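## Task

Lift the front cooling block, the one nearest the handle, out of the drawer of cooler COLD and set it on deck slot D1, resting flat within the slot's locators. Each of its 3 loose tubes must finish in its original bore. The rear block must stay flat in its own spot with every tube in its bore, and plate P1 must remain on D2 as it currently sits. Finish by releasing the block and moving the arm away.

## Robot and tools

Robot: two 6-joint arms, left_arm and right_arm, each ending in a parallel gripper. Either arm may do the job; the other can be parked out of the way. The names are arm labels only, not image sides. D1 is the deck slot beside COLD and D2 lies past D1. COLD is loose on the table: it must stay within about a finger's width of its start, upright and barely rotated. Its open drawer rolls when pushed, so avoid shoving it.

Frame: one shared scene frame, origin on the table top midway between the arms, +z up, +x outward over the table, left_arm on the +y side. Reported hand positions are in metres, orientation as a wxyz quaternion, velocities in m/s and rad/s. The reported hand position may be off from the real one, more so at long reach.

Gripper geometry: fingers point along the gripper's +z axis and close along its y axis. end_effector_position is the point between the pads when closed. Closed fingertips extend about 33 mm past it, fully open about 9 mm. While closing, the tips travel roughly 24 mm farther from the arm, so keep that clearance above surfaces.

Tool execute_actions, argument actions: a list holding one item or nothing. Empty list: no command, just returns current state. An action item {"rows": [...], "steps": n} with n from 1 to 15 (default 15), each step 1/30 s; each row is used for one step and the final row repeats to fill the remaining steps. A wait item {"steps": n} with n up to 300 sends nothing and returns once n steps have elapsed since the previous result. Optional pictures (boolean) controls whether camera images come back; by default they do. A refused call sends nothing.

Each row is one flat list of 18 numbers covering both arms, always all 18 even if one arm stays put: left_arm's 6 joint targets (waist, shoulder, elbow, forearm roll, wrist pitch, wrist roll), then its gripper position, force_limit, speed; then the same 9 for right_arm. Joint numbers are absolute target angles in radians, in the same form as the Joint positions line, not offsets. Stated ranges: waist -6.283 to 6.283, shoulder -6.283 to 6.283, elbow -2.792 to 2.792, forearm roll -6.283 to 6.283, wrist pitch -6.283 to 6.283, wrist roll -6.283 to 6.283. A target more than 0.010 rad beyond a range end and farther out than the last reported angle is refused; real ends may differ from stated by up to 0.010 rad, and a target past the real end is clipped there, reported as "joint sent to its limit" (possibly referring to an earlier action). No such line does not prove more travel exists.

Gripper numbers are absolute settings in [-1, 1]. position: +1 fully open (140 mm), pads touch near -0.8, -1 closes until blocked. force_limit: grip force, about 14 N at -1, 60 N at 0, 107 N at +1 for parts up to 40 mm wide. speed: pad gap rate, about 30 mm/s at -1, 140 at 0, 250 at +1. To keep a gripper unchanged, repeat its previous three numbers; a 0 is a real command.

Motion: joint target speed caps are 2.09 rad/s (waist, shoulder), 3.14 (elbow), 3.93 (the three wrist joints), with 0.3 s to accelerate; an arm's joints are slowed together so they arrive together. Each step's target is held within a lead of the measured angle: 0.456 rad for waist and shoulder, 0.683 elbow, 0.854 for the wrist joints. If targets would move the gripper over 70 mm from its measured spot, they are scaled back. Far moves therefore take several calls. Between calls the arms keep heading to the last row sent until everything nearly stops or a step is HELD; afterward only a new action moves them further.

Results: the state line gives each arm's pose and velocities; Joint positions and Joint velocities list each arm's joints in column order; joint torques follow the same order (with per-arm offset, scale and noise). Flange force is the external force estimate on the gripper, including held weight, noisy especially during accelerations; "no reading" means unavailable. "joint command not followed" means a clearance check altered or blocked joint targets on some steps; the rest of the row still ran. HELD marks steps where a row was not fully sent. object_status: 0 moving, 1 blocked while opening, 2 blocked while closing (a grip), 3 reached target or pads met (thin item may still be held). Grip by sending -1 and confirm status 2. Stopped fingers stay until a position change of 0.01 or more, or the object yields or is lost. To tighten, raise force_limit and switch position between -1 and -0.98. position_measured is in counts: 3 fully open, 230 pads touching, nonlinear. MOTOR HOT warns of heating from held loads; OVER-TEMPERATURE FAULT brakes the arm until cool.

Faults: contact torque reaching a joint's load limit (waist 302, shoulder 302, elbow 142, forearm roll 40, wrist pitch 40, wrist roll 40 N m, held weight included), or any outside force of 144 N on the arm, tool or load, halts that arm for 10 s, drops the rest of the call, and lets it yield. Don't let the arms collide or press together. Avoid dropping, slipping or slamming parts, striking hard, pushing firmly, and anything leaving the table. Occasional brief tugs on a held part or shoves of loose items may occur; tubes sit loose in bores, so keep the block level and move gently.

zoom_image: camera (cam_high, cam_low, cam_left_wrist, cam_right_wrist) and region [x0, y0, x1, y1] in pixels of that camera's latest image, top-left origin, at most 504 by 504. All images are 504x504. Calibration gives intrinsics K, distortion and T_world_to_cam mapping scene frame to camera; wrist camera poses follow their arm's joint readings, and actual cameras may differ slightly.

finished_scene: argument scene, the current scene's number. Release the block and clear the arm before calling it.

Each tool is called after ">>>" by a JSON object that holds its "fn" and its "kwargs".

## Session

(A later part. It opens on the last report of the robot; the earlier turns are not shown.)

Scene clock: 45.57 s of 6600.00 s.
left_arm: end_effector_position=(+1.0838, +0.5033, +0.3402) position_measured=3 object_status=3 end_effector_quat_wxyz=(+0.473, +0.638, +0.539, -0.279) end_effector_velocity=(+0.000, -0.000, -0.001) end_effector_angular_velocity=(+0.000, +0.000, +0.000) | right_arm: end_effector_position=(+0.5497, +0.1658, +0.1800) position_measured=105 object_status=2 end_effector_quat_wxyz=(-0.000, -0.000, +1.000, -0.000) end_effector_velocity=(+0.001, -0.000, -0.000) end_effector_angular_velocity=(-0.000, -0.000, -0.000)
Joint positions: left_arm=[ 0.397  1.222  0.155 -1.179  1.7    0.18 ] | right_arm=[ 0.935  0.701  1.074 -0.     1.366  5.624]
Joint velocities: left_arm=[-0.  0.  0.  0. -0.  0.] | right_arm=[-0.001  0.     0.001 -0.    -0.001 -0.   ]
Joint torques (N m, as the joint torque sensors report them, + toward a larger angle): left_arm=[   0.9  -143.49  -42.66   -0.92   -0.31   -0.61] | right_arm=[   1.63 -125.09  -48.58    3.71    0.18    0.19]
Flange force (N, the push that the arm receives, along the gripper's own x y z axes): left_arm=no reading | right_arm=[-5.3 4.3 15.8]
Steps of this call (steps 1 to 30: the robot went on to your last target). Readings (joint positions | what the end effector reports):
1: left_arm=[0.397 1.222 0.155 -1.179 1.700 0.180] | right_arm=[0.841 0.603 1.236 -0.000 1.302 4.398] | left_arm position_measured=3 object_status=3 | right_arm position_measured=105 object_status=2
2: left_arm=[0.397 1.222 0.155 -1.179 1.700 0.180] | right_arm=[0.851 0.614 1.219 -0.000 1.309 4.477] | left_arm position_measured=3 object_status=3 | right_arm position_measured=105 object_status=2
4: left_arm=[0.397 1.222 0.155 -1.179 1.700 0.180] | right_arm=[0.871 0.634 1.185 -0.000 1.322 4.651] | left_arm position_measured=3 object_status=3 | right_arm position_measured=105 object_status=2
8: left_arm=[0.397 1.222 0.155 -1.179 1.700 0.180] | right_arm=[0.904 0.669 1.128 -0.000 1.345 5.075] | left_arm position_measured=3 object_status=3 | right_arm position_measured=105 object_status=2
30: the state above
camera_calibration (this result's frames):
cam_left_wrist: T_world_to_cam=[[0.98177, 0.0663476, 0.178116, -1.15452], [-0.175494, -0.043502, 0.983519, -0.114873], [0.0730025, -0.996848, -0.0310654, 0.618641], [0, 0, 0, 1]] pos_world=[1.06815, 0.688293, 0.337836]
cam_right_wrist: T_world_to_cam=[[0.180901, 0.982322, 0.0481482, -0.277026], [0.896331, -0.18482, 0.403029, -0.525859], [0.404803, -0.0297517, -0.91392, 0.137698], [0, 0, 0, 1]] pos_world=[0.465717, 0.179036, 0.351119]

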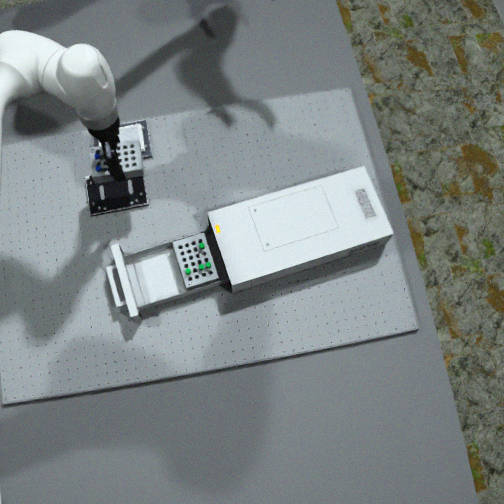

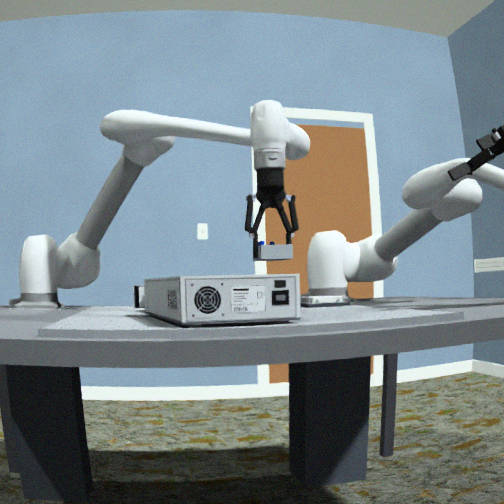

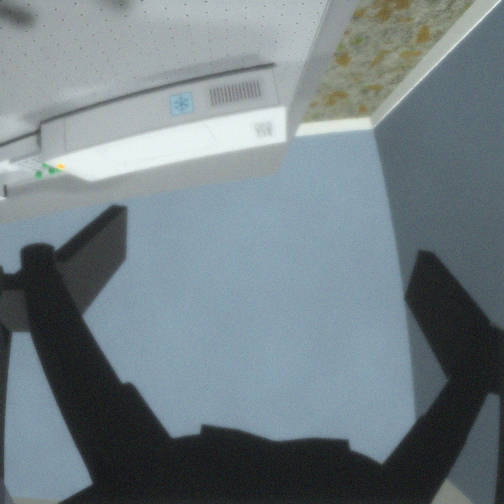

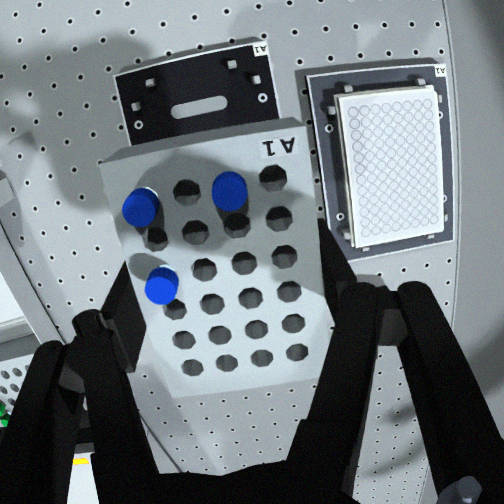

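>>> {"fn": "execute_actions", "kwargs": {"actions": [{"rows":[[0.397,1.222,0.155,-1.179,1.7,0.18,1,0,0,0.9435,0.7093,1.1585,0,1.2737,5.614,-1,0.6,-0.7],[0.397,1.222,0.155,-1.179,1.7,0.18,1,0,0,0.9435,0.7093,1.1585,0,1.2737,5.614,-1,0.6,-0.7],[0.397,1.222,0.155,-1.179,1.7,0.18,1,0,0,0.9435,0.7093,1.1585,0,1.2737,5.614,-1,0.6,-0.7],[0.397,1.222,0.155,-1.179,1.7,0.18,1,0,0,0.9435,0.7093,1.1585,0,1.2737,5.614,-1,0.6,-0.7],[0.397,1.222,0.155,-1.179,1.7,0.18,1,0,0,0.9516,0.7174,1.2428,0,1.1814,5.605,-1,0.6,-0.7]],"steps":15}], "pictures": false}}

>>> {"fn": "execute_actions", "kwargs": {"actions": [{"steps":8}]}}

>>> {"fn": "zoom_image", "kwargs": {"camera": "cam_right_wrist", "region": [80, 20, 332, 180]}}

>>> {"fn": "zoom_image", "kwargs": {"camera": "cam_high", "region": [60, 130, 180, 230]}}

Scene clock: 61.93 s of 6600.00 s.
left_arm: end_effector_position=(+1.0838, +0.5033, +0.3402) position_measured=3 object_status=3 end_effector_quat_wxyz=(+0.473, +0.638, +0.539, -0.279) end_effector_velocity=(-0.000, +0.000, -0.000) end_effector_angular_velocity=(-0.000, +0.000, -0.000) | right_arm: end_effector_position=(+0.5239, +0.1567, +0.0754) position_measured=105 object_status=2 end_effector_quat_wxyz=(+0.000, -0.018, +1.000, +0.000) end_effector_velocity=(-0.001, -0.001, -0.002) end_effector_angular_velocity=(+0.003, -0.002, +0.001)
Joint positions: left_arm=[ 0.397  1.222  0.155 -1.179  1.7    0.18 ] | right_arm=[ 0.952  0.717  1.242 -0.     1.182  5.605]
Joint velocities: left_arm=[0.    0.    0.001 0.    0.    0.   ] | right_arm=[ 0.    -0.002  0.008 -0.    -0.01  -0.001]
Joint torques (N m, as the joint torque sensors report them, + toward a larger angle): left_arm=[  -0.11 -144.17  -43.44   -1.03   -0.05   -0.47] | right_arm=[   2.16 -118.89  -44.46    3.6    -0.5     0.16]
Flange force (N, the push that the arm receives, along the gripper's own x y z axes): left_arm=no reading | right_arm=[-4.3 1.2 10.7]
Steps of this call (steps 1 to 15: the robot went on to your last target; steps 16 to 90: nothing new was sent; then 12.87 s passed at rest; steps 91 to 105: all 15 steps of this action). Readings (joint positions | what the end effector reports):
91: left_arm=[0.397 1.222 0.155 -1.179 1.700 0.180] | right_arm=[0.936 0.701 1.075 -0.000 1.366 5.624] | left_arm position_measured=3 object_status=3 | right_arm position_measured=105 object_status=2
92: left_arm=[0.397 1.222 0.155 -1.179 1.700 0.180] | right_arm=[0.936 0.702 1.081 0.000 1.359 5.624] | left_arm position_measured=3 object_status=3 | right_arm position_measured=105 object_status=2
94: left_arm=[0.397 1.222 0.155 -1.179 1.700 0.180] | right_arm=[0.940 0.706 1.122 0.000 1.315 5.619] | left_arm position_measured=3 object_status=3 | right_arm position_measured=105 object_status=2
98: left_arm=[0.397 1.222 0.155 -1.179 1.700 0.180] | right_arm=[0.948 0.714 1.205 0.000 1.224 5.609] | left_arm position_measured=3 object_status=3 | right_arm position_measured=105 object_status=2
105: the state above

Scene clock: 62.20 s of 6600.00 s.
left_arm: end_effector_position=(+1.0838, +0.5033, +0.3402) position_measured=3 object_status=3 end_effector_quat_wxyz=(+0.473, +0.638, +0.539, -0.279) end_effector_velocity=(+0.000, -0.001, -0.000) end_effector_angular_velocity=(-0.001, -0.000, +0.000) | right_arm: end_effector_position=(+0.5237, +0.1566, +0.0750) position_measured=105 object_status=2 end_effector_quat_wxyz=(+0.000, -0.018, +1.000, +0.000) end_effector_velocity=(+0.000, +0.001, -0.000) end_effector_angular_velocity=(-0.000, +0.000, -0.001)
Joint positions: left_arm=[ 0.397  1.222  0.155 -1.179  1.7    0.18 ] | right_arm=[ 0.952  0.717  1.243 -0.     1.181  5.605]
Joint velocities: left_arm=[-0.     0.001  0.    -0.001 -0.001  0.   ] | right_arm=[ 0.     0.001 -0.002 -0.     0.001  0.001]
Joint torques (N m, as the joint torque sensors report them, + toward a larger angle): left_arm=[  -0.68 -144.57  -42.64   -0.45   -0.19   -0.45] | right_arm=[   4.51 -125.06  -46.19    3.76    0.23    0.04]
Flange force (N, the push that the arm receives, along the gripper's own x y z axes): left_arm=no reading | right_arm=[-8.2 2.9 18.0]
Steps of this call (steps 1 to 8: the robot went on to your last target). Readings (joint positions | what the end effector reports):
1: left_arm=[0.397 1.222 0.155 -1.179 1.700 0.180] | right_arm=[0.952 0.717 1.242 -0.000 1.182 5.605] | left_arm position_measured=3 object_status=3 | right_arm position_measured=105 object_status=2
2: left_arm=[0.397 1.222 0.155 -1.179 1.700 0.180] | right_arm=[0.952 0.717 1.243 -0.000 1.182 5.605] | left_arm position_measured=3 object_status=3 | right_arm position_measured=105 object_status=2
4: left_arm=[0.397 1.222 0.155 -1.179 1.700 0.180] | right_arm=[0.952 0.717 1.243 -0.000 1.181 5.605] | left_arm position_measured=3 object_status=3 | right_arm position_measured=105 object_status=2
8: the state above
camera_calibration (this result's frames):
cam_left_wrist: T_world_to_cam=[[0.98177, 0.0663475, 0.178116, -1.15452], [-0.175494, -0.0435021, 0.983519, -0.114873], [0.0730024, -0.996848, -0.0310655, 0.618641], [0, 0, 0, 1]] pos_world=[1.06815, 0.688293, 0.337836]
cam_right_wrist: T_world_to_cam=[[0.146419, 0.988049, 0.0481708, -0.240986], [0.902239, -0.153353, 0.403048, -0.469965], [0.405618, -0.0155523, -0.91391, 0.049333], [0, 0, 0, 1]] pos_world=[0.439295, 0.166803, 0.246113]

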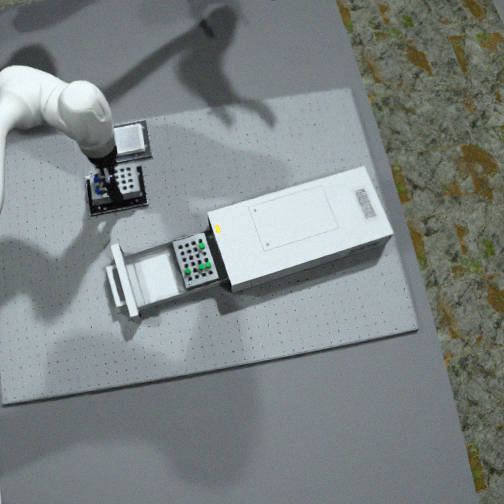

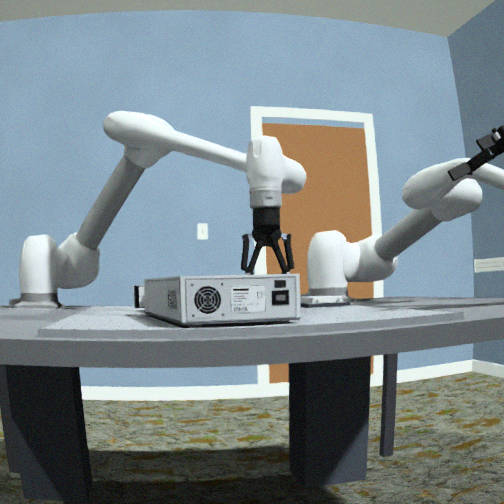

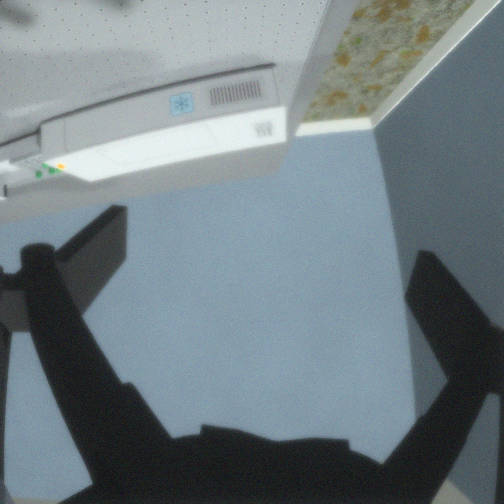

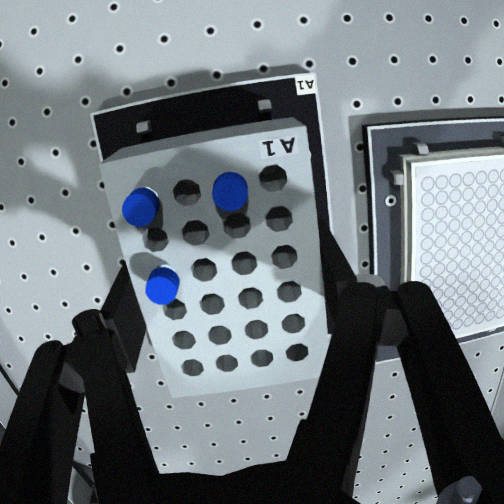

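Region (80, 20, 332, 180) of cam_right_wrist's 504x504 image, scaled by 2.000, with more detail than that image has; it fills the top 320 rows of this view, and the rest is white.

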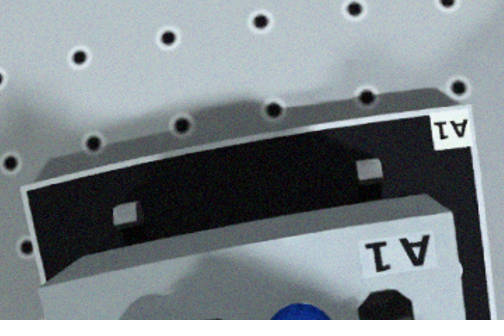

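Region (60, 130, 180, 230) of cam_high's 504x504 image, scaled by 4.200, with more detail than that image has.

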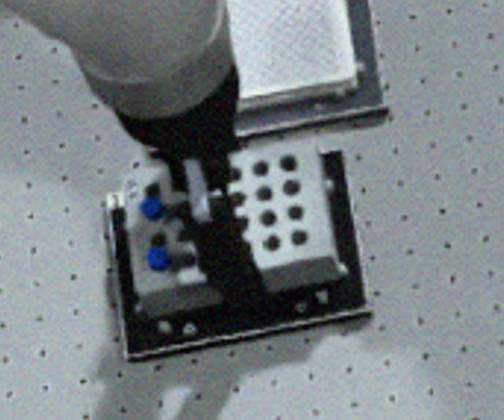

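>>> {"fn": "execute_actions", "kwargs": {"actions": [{"rows":[[0.397,1.222,0.155,-1.179,1.7,0.18,1,0,0,0.9534,0.7157,1.2496,0,1.1763,5.6068,-1,0.6,-0.7],[0.397,1.222,0.155,-1.179,1.7,0.18,1,0,0,0.9534,0.7157,1.2496,0,1.1763,5.6068,-1,0.6,-0.7],[0.397,1.222,0.155,-1.179,1.7,0.18,1,0,0,0.9534,0.7157,1.2496,0,1.1763,5.6068,-1,0.6,-0.7],[0.397,1.222,0.155,-1.179,1.7,0.18,1,0,0,0.9534,0.7157,1.2496,0,1.1763,5.6068,-1,0.6,-0.7],[0.397,1.222,0.155,-1.179,1.7,0.18,1,0,0,0.9534,0.718,1.2523,0,1.1713,5.6068,-1,0.6,-0.7],[0.397,1.222,0.155,-1.179,1.7,0.18,1,0,0,0.9534,0.718,1.2523,0,1.1713,5.6068,-1,0.6,-0.7],[0.397,1.222,0.155,-1.179,1.7,0.18,1,0,0,0.9534,0.718,1.2523,0,1.1713,5.6068,-1,0.6,-0.7],[0.397,1.222,0.155,-1.179,1.7,0.18,1,0,0,0.9534,0.7203,1.255,0,1.1663,5.6068,-1,0.6,-0.7]],"steps":15}]}}

>>> {"fn": "zoom_image", "kwargs": {"camera": "cam_right_wrist", "region": [80, 20, 332, 180]}}

>>> {"fn": "zoom_image", "kwargs": {"camera": "cam_high", "region": [60, 130, 180, 230]}}

Scene clock: 71.33 s of 6600.00 s.
left_arm: end_effector_position=(+1.0838, +0.5033, +0.3402) position_measured=3 object_status=3 end_effector_quat_wxyz=(+0.473, +0.638, +0.539, -0.279) end_effector_velocity=(+0.000, -0.000, -0.000) end_effector_angular_velocity=(+0.001, +0.001, +0.001) | right_arm: end_effector_position=(+0.5211, +0.1560, +0.0663) position_measured=105 object_status=2 end_effector_quat_wxyz=(-0.000, -0.018, +1.000, +0.000) end_effector_velocity=(-0.000, +0.000, +0.001) end_effector_angular_velocity=(+0.002, -0.001, -0.000)
Joint positions: left_arm=[ 0.397  1.222  0.155 -1.179  1.7    0.18 ] | right_arm=[0.953 0.72  1.255 0.    1.167 5.607]
Joint velocities: left_arm=[-0.     0.    -0.     0.001 -0.    -0.001] | right_arm=[ 0.    -0.001  0.001  0.    -0.001  0.   ]
Joint torques (N m, as the joint torque sensors report them, + toward a larger angle): left_arm=[   0.39 -143.33  -44.15   -0.92   -0.11   -0.51] | right_arm=[  -4.21 -110.63  -44.29    2.01   -3.72   -0.3 ]
Flange force (N, the push that the arm receives, along the gripper's own x y z axes): left_arm=no reading | right_arm=[7.7 -2.1 0.8]
Steps of this call (steps 1 to 15: the robot went on to your last target; steps 16 to 90: nothing new was sent; then 5.63 s passed at rest; steps 91 to 105: all 15 steps of this action). Readings (joint positions | what the end effector reports):
91: left_arm=[0.397 1.222 0.155 -1.179 1.700 0.180] | right_arm=[0.952 0.717 1.243 0.000 1.181 5.605] | left_arm position_measured=3 object_status=3 | right_arm position_measured=105 object_status=2
92: left_arm=[0.397 1.222 0.155 -1.179 1.700 0.180] | right_arm=[0.952 0.717 1.245 0.000 1.180 5.605] | left_arm position_measured=3 object_status=3 | right_arm position_measured=105 object_status=2
94: left_arm=[0.397 1.222 0.155 -1.179 1.700 0.180] | right_arm=[0.953 0.716 1.248 0.000 1.177 5.606] | left_arm position_measured=3 object_status=3 | right_arm position_measured=105 object_status=2
98: left_arm=[0.397 1.222 0.155 -1.179 1.700 0.180] | right_arm=[0.953 0.718 1.252 0.000 1.172 5.607] | left_arm position_measured=3 object_status=3 | right_arm position_measured=105 object_status=2
105: the state above
camera_calibration (this result's frames):
cam_left_wrist: T_world_to_cam=[[0.98177, 0.0663475, 0.178116, -1.15452], [-0.175494, -0.0435019, 0.983519, -0.114873], [0.0730024, -0.996848, -0.0310653, 0.618641], [0, 0, 0, 1]] pos_world=[1.06815, 0.688293, 0.337836]
cam_right_wrist: T_world_to_cam=[[0.146409, 0.988051, 0.0481663, -0.239619], [0.902277, -0.153343, 0.402967, -0.464211], [0.405538, -0.0155387, -0.913946, 0.042462], [0, 0, 0, 1]] pos_world=[0.436709, 0.166232, 0.237411]

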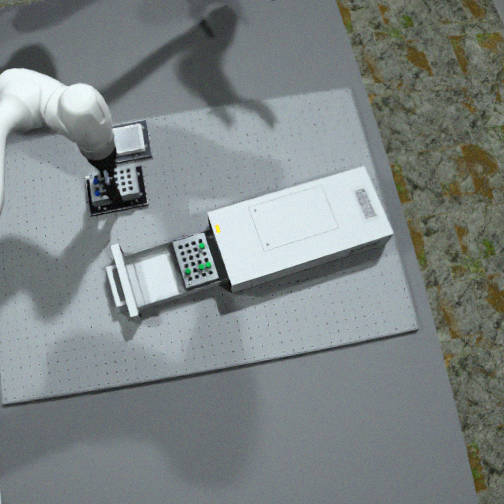

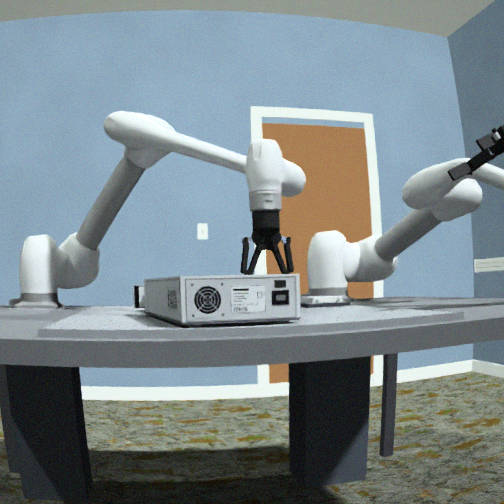

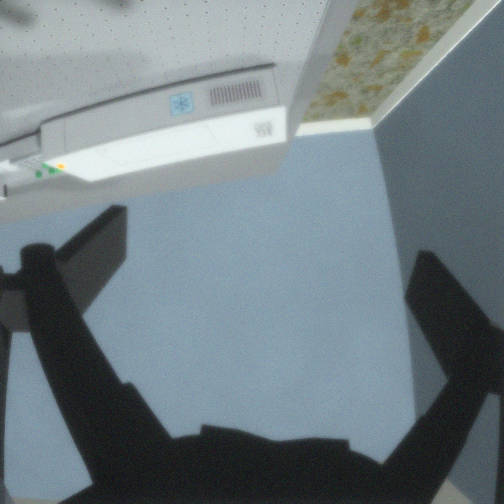

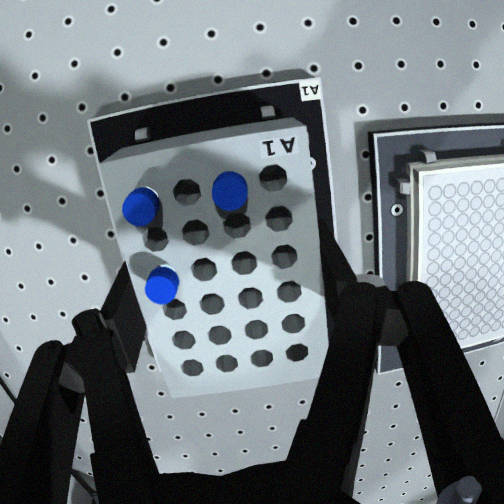

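Region (80, 20, 332, 180) of cam_right_wrist's 504x504 image, scaled by 2.000, with more detail than that image has; it fills the top 320 rows of this view, and the rest is white.

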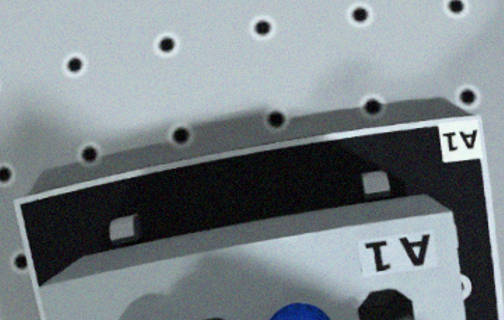

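Region (60, 130, 180, 230) of cam_high's 504x504 image, scaled by 4.200, with more detail than that image has.

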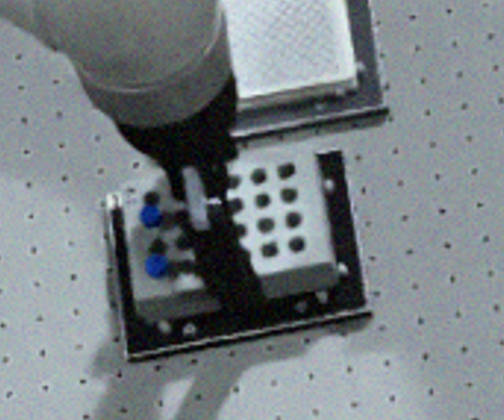

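>>> {"fn": "execute_actions", "kwargs": {"actions": [{"rows":[[0.397,1.222,0.155,-1.179,1.7,0.18,1,0,0,0.9544,0.7192,1.257,0,1.1654,5.6078,-1,0.6,-0.7],[0.397,1.222,0.155,-1.179,1.7,0.18,1,0,0,0.9544,0.7192,1.257,0,1.1654,5.6078,-1,0.6,-0.7],[0.397,1.222,0.155,-1.179,1.7,0.18,1,0,0,0.9544,0.7192,1.257,0,1.1654,5.6078,-1,0.6,-0.7],[0.397,1.222,0.155,-1.179,1.7,0.18,1,0,0,0.9544,0.7192,1.257,0,1.1654,5.6078,-1,0.6,-0.7],[0.397,1.222,0.155,-1.179,1.7,0.18,1,0,0,0.9544,0.7192,1.257,0,1.1654,5.6078,-1,0.6,-0.7],[0.397,1.222,0.155,-1.179,1.7,0.18,1,0,0,0.9544,0.7199,1.2578,0,1.164,5.6078,-1,0.6,-0.7],[0.397,1.222,0.155,-1.179,1.7,0.18,1,0,0,0.9544,0.7199,1.2578,0,1.164,5.6078,-1,0.6,-0.7],[0.397,1.222,0.155,-1.179,1.7,0.18,1,0,0,0.9544,0.7199,1.2578,0,1.164,5.6078,-1,0.6,-0.7],[0.397,1.222,0.155,-1.179,1.7,0.18,1,0,0,0.9544,0.7205,1.2585,0,1.1625,5.6078,-1,0.6,-0.7]],"steps":15}], "pictures": false}}

Scene clock: 79.80 s of 6600.00 s.
left_arm: end_effector_position=(+1.0838, +0.5033, +0.3402) position_measured=3 object_status=3 end_effector_quat_wxyz=(+0.473, +0.638, +0.539, -0.279) end_effector_velocity=(-0.000, +0.001, -0.000) end_effector_angular_velocity=(+0.001, -0.001, -0.000) | right_arm: end_effector_position=(+0.5201, +0.1559, +0.0641) position_measured=105 object_status=2 end_effector_quat_wxyz=(+0.000, -0.018, +1.000, +0.000) end_effector_velocity=(-0.001, +0.000, +0.001) end_effector_angular_velocity=(+0.002, -0.001, +0.000)
Joint positions: left_arm=[ 0.397  1.222  0.155 -1.179  1.7    0.18 ] | right_arm=[ 0.954  0.72   1.258 -0.     1.163  5.608]
Joint velocities: left_arm=[ 0.    -0.    -0.     0.001  0.001  0.001] | right_arm=[ 0.    -0.002  0.001  0.    -0.001 -0.   ]
Joint torques (N m, as the joint torque sensors report them, + toward a larger angle): left_arm=[  -0.44 -144.64  -43.27   -1.07   -0.17   -0.58] | right_arm=[   5.31 -119.97  -41.33    5.      1.09   -0.03]
Flange force (N, the push that the arm receives, along the gripper's own x y z axes): left_arm=no reading | right_arm=[-10.8 5.0 12.7]
Steps of this call (steps 1 to 15: the robot went on to your last target; steps 16 to 90: nothing new was sent; then 4.97 s passed at rest; steps 91 to 105: all 15 steps of this action). Readings (joint positions | what the end effector reports):
91: left_arm=[0.397 1.222 0.155 -1.179 1.700 0.180] | right_arm=[0.953 0.720 1.255 -0.000 1.166 5.607] | left_arm position_measured=3 object_status=3 | right_arm position_measured=105 object_status=2
92: left_arm=[0.397 1.222 0.155 -1.179 1.700 0.180] | right_arm=[0.953 0.720 1.255 0.000 1.166 5.607] | left_arm position_measured=3 object_status=3 | right_arm position_measured=105 object_status=2
94: left_arm=[0.397 1.222 0.155 -1.179 1.700 0.180] | right_arm=[0.954 0.720 1.256 -0.000 1.165 5.607] | left_arm position_measured=3 object_status=3 | right_arm position_measured=105 object_status=2
98: left_arm=[0.397 1.222 0.155 -1.179 1.700 0.180] | right_arm=[0.954 0.720 1.257 -0.000 1.164 5.608] | left_arm position_measured=3 object_status=3 | right_arm position_measured=105 object_status=2
105: the state above

>>> {"fn": "execute_actions", "kwargs": {"actions": [{"rows":[[0.397,1.222,0.155,-1.179,1.7,0.18,1,0,0,0.9541,0.7208,1.258,0,1.1628,5.6075,-1,0.6,-0.7],[0.397,1.222,0.155,-1.179,1.7,0.18,1,0,0,0.9541,0.7208,1.258,0,1.1628,5.6075,-1,0.6,-0.7],[0.397,1.222,0.155,-1.179,1.7,0.18,1,0,0,0.9541,0.7208,1.258,0,1.1628,5.6075,-1,0.6,-0.7],[0.397,1.222,0.155,-1.179,1.7,0.18,1,0,0,0.9541,0.7215,1.2587,0,1.1614,5.6075,-1,0.6,-0.7],[0.397,1.222,0.155,-1.179,1.7,0.18,1,0,0,0.9541,0.7215,1.2587,0,1.1614,5.6075,-1,0.6,-0.7],[0.397,1.222,0.155,-1.179,1.7,0.18,1,0,0,0.9541,0.7215,1.2587,0,1.1614,5.6075,-1,0.6,-0.7],[0.397,1.222,0.155,-1.179,1.7,0.18,1,0,0,0.9541,0.7221,1.2595,0,1.16,5.6075,-1,0.6,-0.7]],"steps":15}], "pictures": false}}

Scene clock: 86.87 s of 6600.00 s.
left_arm: end_effector_position=(+1.0838, +0.5033, +0.3402) position_measured=3 object_status=3 end_effector_quat_wxyz=(+0.473, +0.638, +0.539, -0.279) end_effector_velocity=(+0.000, -0.000, -0.001) end_effector_angular_velocity=(+0.000, +0.001, -0.000) | right_arm: end_effector_position=(+0.5202, +0.1560, +0.0620) position_measured=105 object_status=2 end_effector_quat_wxyz=(-0.000, -0.018, +1.000, -0.000) end_effector_velocity=(+0.001, +0.000, +0.001) end_effector_angular_velocity=(+0.002, -0.001, +0.000)
Joint positions: left_arm=[ 0.397  1.222  0.155 -1.179  1.7    0.18 ] | right_arm=[0.954 0.722 1.259 0.    1.16  5.608]
Joint velocities: left_arm=[-0.     0.     0.001  0.    -0.     0.   ] | right_arm=[-0.001 -0.    -0.002  0.    -0.001 -0.001]
Joint torques (N m, as the joint torque sensors report them, + toward a larger angle): left_arm=[   1.22 -142.72  -43.2    -0.67   -0.24   -0.55] | right_arm=[   5.87 -118.9   -43.74    4.85    0.22    0.  ]
Flange force (N, the push that the arm receives, along the gripper's own x y z axes): left_arm=no reading | right_arm=[-7.3 -1.2 12.6]
Steps of this call (steps 1 to 15: the robot went on to your last target; steps 16 to 90: nothing new was sent; then 3.57 s passed at rest; steps 91 to 105: all 15 steps of this action). Readings (joint positions | what the end effector reports):
91: left_arm=[0.397 1.222 0.155 -1.179 1.700 0.180] | right_arm=[0.954 0.721 1.259 0.000 1.162 5.608] | left_arm position_measured=3 object_status=3 | right_arm position_measured=105 object_status=2
92: left_arm=[0.397 1.222 0.155 -1.179 1.700 0.180] | right_arm=[0.954 0.721 1.259 0.000 1.162 5.608] | left_arm position_measured=3 object_status=3 | right_arm position_measured=105 object_status=2
94: left_arm=[0.397 1.222 0.155 -1.179 1.700 0.180] | right_arm=[0.954 0.721 1.258 0.000 1.162 5.608] | left_arm position_measured=3 object_status=3 | right_arm position_measured=105 object_status=2
98: left_arm=[0.397 1.222 0.155 -1.179 1.700 0.180] | right_arm=[0.954 0.722 1.259 0.000 1.162 5.608] | left_arm position_measured=3 object_status=3 | right_arm position_measured=105 object_status=2
105: the state above

>>> {"fn": "execute_actions", "kwargs": {"actions": [{"rows":[[0.397,1.222,0.155,-1.179,1.7,0.18,1,0,0,0.9541,0.7226,1.2601,0,1.1589,5.6075,-1,0.6,-0.7],[0.397,1.222,0.155,-1.179,1.7,0.18,1,0,0,0.9541,0.7226,1.2601,0,1.1589,5.6075,-1,0.6,-0.7],[0.397,1.222,0.155,-1.179,1.7,0.18,1,0,0,0.9541,0.7226,1.2601,0,1.1589,5.6075,-1,0.6,-0.7],[0.397,1.222,0.155,-1.179,1.7,0.18,1,0,0,0.9541,0.7231,1.2607,0,1.1578,5.6075,-1,0.6,-0.7]],"steps":12}], "pictures": false}}

Scene clock: 89.67 s of 6600.00 s.
left_arm: end_effector_position=(+1.0838, +0.5033, +0.3402) position_measured=3 object_status=3 end_effector_quat_wxyz=(+0.473, +0.638, +0.539, -0.279) end_effector_velocity=(-0.000, -0.000, +0.000) end_effector_angular_velocity=(-0.002, +0.001, +0.000) | right_arm: end_effector_position=(+0.5204, +0.1559, +0.0605) position_measured=105 object_status=2 end_effector_quat_wxyz=(+0.000, -0.018, +1.000, +0.000) end_effector_velocity=(+0.000, +0.001, +0.000) end_effector_angular_velocity=(+0.001, -0.001, +0.001)
Joint positions: left_arm=[ 0.397  1.222  0.155 -1.179  1.7    0.18 ] | right_arm=[ 0.954  0.723  1.261 -0.     1.158  5.607]
Joint velocities: left_arm=[ 0.    -0.     0.001 -0.002 -0.    -0.001] | right_arm=[ 0.     0.    -0.001  0.    -0.001 -0.001]
Joint torques (N m, as the joint torque sensors report them, + toward a larger angle): left_arm=[   1.73 -143.56  -42.8    -0.95   -0.09   -0.5 ] | right_arm=[   1.85 -120.27  -44.29    3.86   -0.2     0.27]
Flange force (N, the push that the arm receives, along the gripper's own x y z axes): left_arm=no reading | right_arm=[-4.3 2.2 13.8]
Steps of this call (steps 1 to 15: the robot went on to your last target; steps 16 to 72: nothing new was sent; steps 73 to 84: all 12 steps of this action). Readings (joint positions | what the end effector reports):
73: left_arm=[0.397 1.222 0.155 -1.179 1.700 0.180] | right_arm=[0.954 0.722 1.260 -0.000 1.160 5.607] | left_arm position_measured=3 object_status=3 | right_arm position_measured=105 object_status=2
74: left_arm=[0.397 1.222 0.155 -1.179 1.700 0.180] | right_arm=[0.954 0.722 1.260 -0.000 1.160 5.607] | left_arm position_measured=3 object_status=3 | right_arm position_measured=105 object_status=2
76: left_arm=[0.397 1.222 0.155 -1.179 1.700 0.180] | right_arm=[0.954 0.722 1.260 -0.000 1.159 5.607] | left_arm position_measured=3 object_status=3 | right_arm position_measured=105 object_status=2
80: left_arm=[0.397 1.222 0.155 -1.179 1.700 0.180] | right_arm=[0.954 0.723 1.261 -0.000 1.158 5.607] | left_arm position_measured=3 object_status=3 | right_arm position_measured=105 object_status=2
84: the state above

>>> {"fn": "execute_actions", "kwargs": {"actions": [{"rows":[[0.397,1.222,0.155,-1.179,1.7,0.18,1,0,0,0.9541,0.7236,1.2612,0,1.1568,5.6075,-1,0.6,-0.7],[0.397,1.222,0.155,-1.179,1.7,0.18,1,0,0,0.9541,0.7236,1.2612,0,1.1568,5.6075,-1,0.6,-0.7],[0.397,1.222,0.155,-1.179,1.7,0.18,1,0,0,0.9541,0.7236,1.2612,0,1.1568,5.6075,-1,0.6,-0.7],[0.397,1.222,0.155,-1.179,1.7,0.18,1,0,0,0.9541,0.7241,1.2618,0,1.1557,5.6075,-1,0.6,-0.7]],"steps":12}], "pictures": false}}

Scene clock: 93.07 s of 6600.00 s.
left_arm: end_effector_position=(+1.0838, +0.5033, +0.3402) position_measured=3 object_status=3 end_effector_quat_wxyz=(+0.473, +0.638, +0.539, -0.279) end_effector_velocity=(+0.000, -0.001, +0.001) end_effector_angular_velocity=(-0.001, -0.001, +0.000) | right_arm: end_effector_position=(+0.5203, +0.1559, +0.0592) position_measured=105 object_status=2 end_effector_quat_wxyz=(+0.000, -0.018, +1.000, +0.000) end_effector_velocity=(+0.000, +0.001, +0.001) end_effector_angular_velocity=(+0.001, -0.001, +0.000)
Joint positions: left_arm=[ 0.397  1.222  0.155 -1.179  1.7    0.18 ] | right_arm=[0.954 0.724 1.262 0.    1.156 5.607]
Joint velocities: left_arm=[-0.001 -0.    -0.    -0.001 -0.001  0.   ] | right_arm=[ 0.    -0.001 -0.    -0.    -0.001 -0.   ]
Joint torques (N m, as the joint torque sensors report them, + toward a larger angle): left_arm=[   0.53 -143.83  -43.51   -0.82   -0.16   -0.53] | right_arm=[  3.58 -95.57 -34.49   3.94  -2.94   0.1 ]
Flange force (N, the push that the arm receives, along the gripper's own x y z axes): left_arm=no reading | right_arm=[-1.1 -5.1 -14.3]
Steps of this call (steps 1 to 15: the robot went on to your last target; steps 16 to 90: nothing new was sent; steps 91 to 102: all 12 steps of this action). Readings (joint positions | what the end effector reports):
91: left_arm=[0.397 1.222 0.155 -1.179 1.700 0.180] | right_arm=[0.954 0.723 1.261 0.000 1.158 5.607] | left_arm position_measured=3 object_status=3 | right_arm position_measured=105 object_status=2
92: left_arm=[0.397 1.222 0.155 -1.179 1.700 0.180] | right_arm=[0.954 0.723 1.261 0.000 1.158 5.607] | left_arm position_measured=3 object_status=3 | right_arm position_measured=105 object_status=2
94: left_arm=[0.397 1.222 0.155 -1.179 1.700 0.180] | right_arm=[0.954 0.724 1.261 0.000 1.157 5.607] | left_arm position_measured=3 object_status=3 | right_arm position_measured=105 object_status=2
98: left_arm=[0.397 1.222 0.155 -1.179 1.700 0.180] | right_arm=[0.954 0.724 1.262 0.000 1.156 5.607] | left_arm position_measured=3 object_status=3 | right_arm position_measured=105 object_status=2
102: the state above

Seated. Release, rise (z≈0.25 pose at the same radius).

>>> {"fn": "execute_actions", "kwargs": {"actions": [{"rows":[[0.397,1.222,0.155,-1.179,1.7,0.18,1,0,0,0.9541,0.7238,1.2615,0,1.1563,5.6075,0.45,0.6,-0.5]],"steps":14}], "pictures": false}}

>>> {"fn": "execute_actions", "kwargs": {"actions": [{"rows":[[0.397,1.222,0.155,-1.179,1.7,0.18,1,0,0,0.9541,0.7172,1.2538,0,1.1706,5.6075,0.45,0.6,-0.5],[0.397,1.222,0.155,-1.179,1.7,0.18,1,0,0,0.9541,0.7172,1.2538,0,1.1706,5.6075,0.45,0.6,-0.5],[0.397,1.222,0.155,-1.179,1.7,0.18,1,0,0,0.9541,0.699,1.229,0,1.2136,5.6075,0.45,0.6,-0.5],[0.397,1.222,0.155,-1.179,1.7,0.18,1,0,0,0.9541,0.699,1.229,0,1.2136,5.6075,0.45,0.6,-0.5],[0.397,1.222,0.155,-1.179,1.7,0.18,1,0,0,0.9541,0.699,1.229,0,1.2136,5.6075,0.45,0.6,-0.5],[0.397,1.222,0.155,-1.179,1.7,0.18,1,0,0,0.9541,0.635,1.06,0,1.4466,5.6075,0.45,0.6,-0.5]],"steps":15}], "pictures": false}}

>>> {"fn": "execute_actions", "kwargs": {"actions": [{"steps":15}]}}

>>> {"fn": "zoom_image", "kwargs": {"camera": "cam_high", "region": [60, 130, 180, 230]}}

Scene clock: 99.73 s of 6600.00 s.
left_arm: end_effector_position=(+1.0838, +0.5033, +0.3402) position_measured=3 object_status=3 end_effector_quat_wxyz=(+0.473, +0.638, +0.539, -0.279) end_effector_velocity=(+0.000, +0.001, +0.001) end_effector_angular_velocity=(+0.001, -0.001, +0.002) | right_arm: end_effector_position=(+0.5203, +0.1559, +0.0594) position_measured=72 object_status=0 end_effector_quat_wxyz=(+0.000, -0.018, +1.000, +0.000) end_effector_velocity=(-0.000, -0.000, +0.001) end_effector_angular_velocity=(+0.000, -0.000, -0.000)
Joint positions: left_arm=[ 0.397  1.222  0.155 -1.179  1.7    0.18 ] | right_arm=[ 0.954  0.724  1.262 -0.     1.156  5.607]
Joint velocities: left_arm=[ 0.001 -0.001 -0.     0.001 -0.001  0.   ] | right_arm=[ 0.    -0.001  0.    -0.     0.     0.   ]
Joint torques (N m, as the joint torque sensors report them, + toward a larger angle): left_arm=[  -0.53 -145.13  -42.86   -0.94   -0.25   -0.57] | right_arm=[   3.23 -110.64  -40.44    3.87    0.17   -0.07]
Flange force (N, the push that the arm receives, along the gripper's own x y z axes): left_arm=no reading | right_arm=[-1.8 -2.9 4.2]
Steps of this call (steps 1 to 15: the robot went on to your last target; steps 16 to 90: nothing new was sent; then 3.20 s passed at rest; steps 91 to 104: all 14 steps of this action). Readings (joint positions | what the end effector reports):
91: left_arm=[0.397 1.222 0.155 -1.179 1.700 0.180] | right_arm=[0.954 0.724 1.262 0.000 1.156 5.607] | left_arm position_measured=3 object_status=3 | right_arm position_measured=105 object_status=0
92: left_arm=[0.397 1.222 0.155 -1.179 1.700 0.180] | right_arm=[0.954 0.724 1.262 -0.000 1.156 5.607] | left_arm position_measured=3 object_status=3 | right_arm position_measured=105 object_status=0
94: left_arm=[0.397 1.222 0.155 -1.179 1.700 0.180] | right_arm=[0.954 0.724 1.262 -0.000 1.155 5.607] | left_arm position_measured=3 object_status=3 | right_arm position_measured=93 object_status=0
98: left_arm=[0.397 1.222 0.155 -1.179 1.700 0.180] | right_arm=[0.954 0.724 1.262 -0.000 1.155 5.607] | left_arm position_measured=3 object_status=3 | right_arm position_measured=75 object_status=0
104: the state above

Scene clock: 100.23 s of 6600.00 s.
left_arm: end_effector_position=(+1.0838, +0.5033, +0.3402) position_measured=3 object_status=3 end_effector_quat_wxyz=(+0.473, +0.638, +0.539, -0.279) end_effector_velocity=(+0.000, +0.001, +0.000) end_effector_angular_velocity=(-0.001, -0.000, +0.001) | right_arm: end_effector_position=(+0.5216, +0.1576, +0.2304) position_measured=72 object_status=3 end_effector_quat_wxyz=(+0.000, -0.018, +1.000, +0.000) end_effector_velocity=(-0.016, -0.022, +0.356) end_effector_angular_velocity=(+0.009, -0.007, -0.001)
Joint positions: left_arm=[ 0.397  1.222  0.155 -1.179  1.7    0.18 ] | right_arm=[0.954 0.643 1.081 0.    1.416 5.607]
Joint velocities: left_arm=[ 0.001 -0.     0.    -0.001 -0.    -0.   ] | right_arm=[-0.001 -0.156 -0.384 -0.     0.529 -0.   ]
Joint torques (N m, as the joint torque sensors report them, + toward a larger angle): left_arm=[  -0.27 -142.17  -43.6    -0.9     0.12   -0.76] | right_arm=[  1.86 -85.87 -30.43   3.18   0.22   0.24]
Flange force (N, the push that the arm receives, along the gripper's own x y z axes): left_arm=no reading | right_arm=[-6.8 3.8 2.4]
Steps of this call (steps 1 to 15: all 15 steps of this action). Readings (joint positions | what the end effector reports):
1: left_arm=[0.397 1.222 0.155 -1.179 1.700 0.180] | right_arm=[0.954 0.724 1.261 -0.000 1.157 5.607] | left_arm position_measured=3 object_status=3 | right_arm position_measured=72 object_status=3
2: left_arm=[0.397 1.222 0.155 -1.179 1.700 0.180] | right_arm=[0.954 0.722 1.259 -0.000 1.161 5.607] | left_arm position_measured=3 object_status=3 | right_arm position_measured=72 object_status=3
4: left_arm=[0.397 1.222 0.155 -1.179 1.700 0.180] | right_arm=[0.954 0.715 1.251 -0.000 1.177 5.607] | left_arm position_measured=3 object_status=3 | right_arm position_measured=72 object_status=3
8: left_arm=[0.397 1.222 0.155 -1.179 1.700 0.180] | right_arm=[0.954 0.692 1.206 -0.000 1.245 5.607] | left_arm position_measured=3 object_status=3 | right_arm position_measured=72 object_status=3
15: the state above

Scene clock: 100.73 s of 6600.00 s.
left_arm: end_effector_position=(+1.0838, +0.5033, +0.3402) position_measured=3 object_status=3 end_effector_quat_wxyz=(+0.473, +0.638, +0.539, -0.279) end_effector_velocity=(-0.000, -0.001, +0.000) end_effector_angular_velocity=(-0.000, -0.000, -0.002) | right_arm: end_effector_position=(+0.5204, +0.1561, +0.2498) position_measured=72 object_status=3 end_effector_quat_wxyz=(-0.000, -0.018, +1.000, -0.000) end_effector_velocity=(-0.001, +0.001, +0.001) end_effector_angular_velocity=(+0.001, -0.001, +0.002)
Joint positions: left_arm=[ 0.397  1.222  0.155 -1.179  1.7    0.18 ] | right_arm=[0.954 0.635 1.06  0.    1.447 5.607]
Joint velocities: left_arm=[-0.001  0.    -0.001 -0.     0.001  0.   ] | right_arm=[ 0.001 -0.001 -0.001 -0.     0.001 -0.   ]
Joint torques (N m, as the joint torque sensors report them, + toward a larger angle): left_arm=[  -0.09 -143.06  -43.85   -0.92   -0.07   -0.54] | right_arm=[  -0.65 -109.7   -43.58    4.28    0.12    0.29]
Flange force (N, the push that the arm receives, along the gripper's own x y z axes): left_arm=no reading | right_arm=[-2.7 5.1 4.9]
Steps of this call (steps 1 to 15: the robot went on to your last target). Readings (joint positions | what the end effector reports):
1: left_arm=[0.397 1.222 0.155 -1.179 1.700 0.180] | right_arm=[0.954 0.639 1.071 0.000 1.431 5.607] | left_arm position_measured=3 object_status=3 | right_arm position_measured=72 object_status=3
2: left_arm=[0.397 1.222 0.155 -1.179 1.700 0.180] | right_arm=[0.954 0.637 1.065 0.000 1.439 5.607] | left_arm position_measured=3 object_status=3 | right_arm position_measured=72 object_status=3
4: left_arm=[0.397 1.222 0.155 -1.179 1.700 0.180] | right_arm=[0.954 0.636 1.062 0.000 1.444 5.607] | left_arm position_measured=3 object_status=3 | right_arm position_measured=72 object_status=3
8: left_arm=[0.397 1.222 0.155 -1.179 1.700 0.180] | right_arm=[0.954 0.635 1.060 0.000 1.446 5.607] | left_arm position_measured=3 object_status=3 | right_arm position_measured=72 object_status=3
15: the state above
camera_calibration (this result's frames):
cam_left_wrist: T_world_to_cam=[[0.98177, 0.0663477, 0.178116, -1.15452], [-0.175494, -0.0435022, 0.983519, -0.114872], [0.0730027, -0.996848, -0.0310655, 0.618641], [0, 0, 0, 1]] pos_world=[1.06815, 0.688293, 0.337836]
cam_right_wrist: T_world_to_cam=[[0.146399, 0.988054, 0.0481313, -0.248402], [0.902257, -0.153319, 0.40302, -0.537564], [0.405585, -0.0155749, -0.913925, 0.210503], [0, 0, 0, 1]] pos_world=[0.436011, 0.166294, 0.420988]

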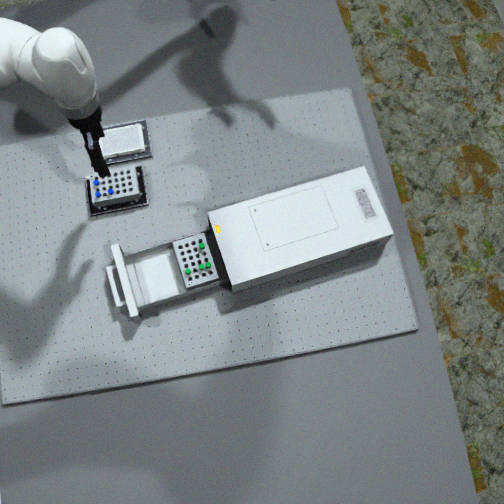

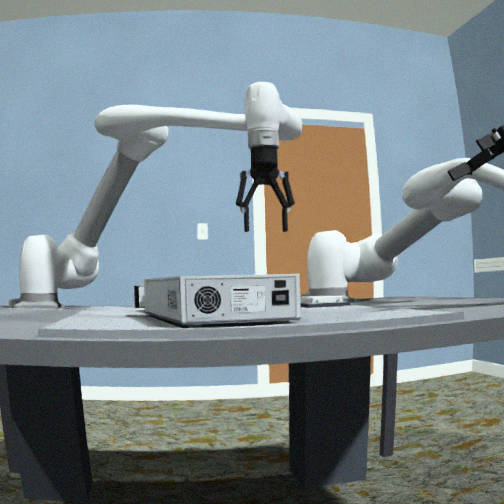

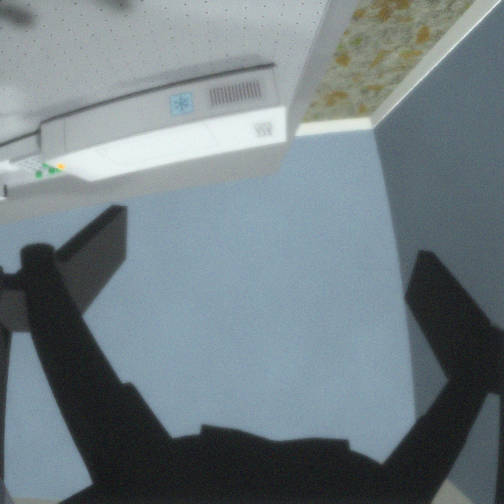

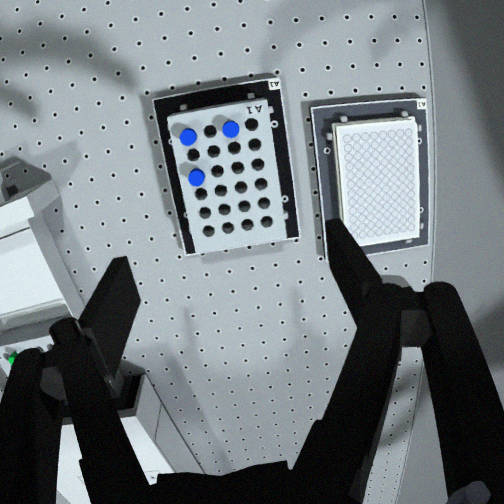

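Region (60, 130, 180, 230) of cam_high's 504x504 image, scaled by 4.200, with more detail than that image has.

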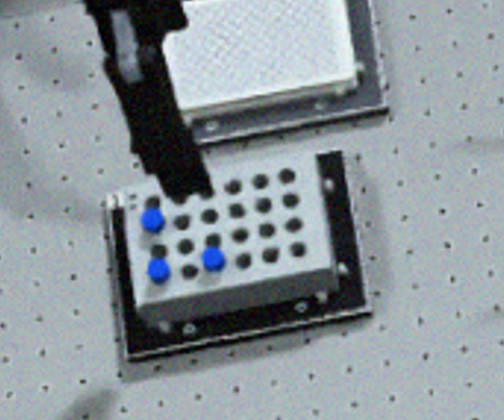

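>>> {"fn": "finished_scene", "kwargs": {"scene": 2}}

The scene is finished: the task was done.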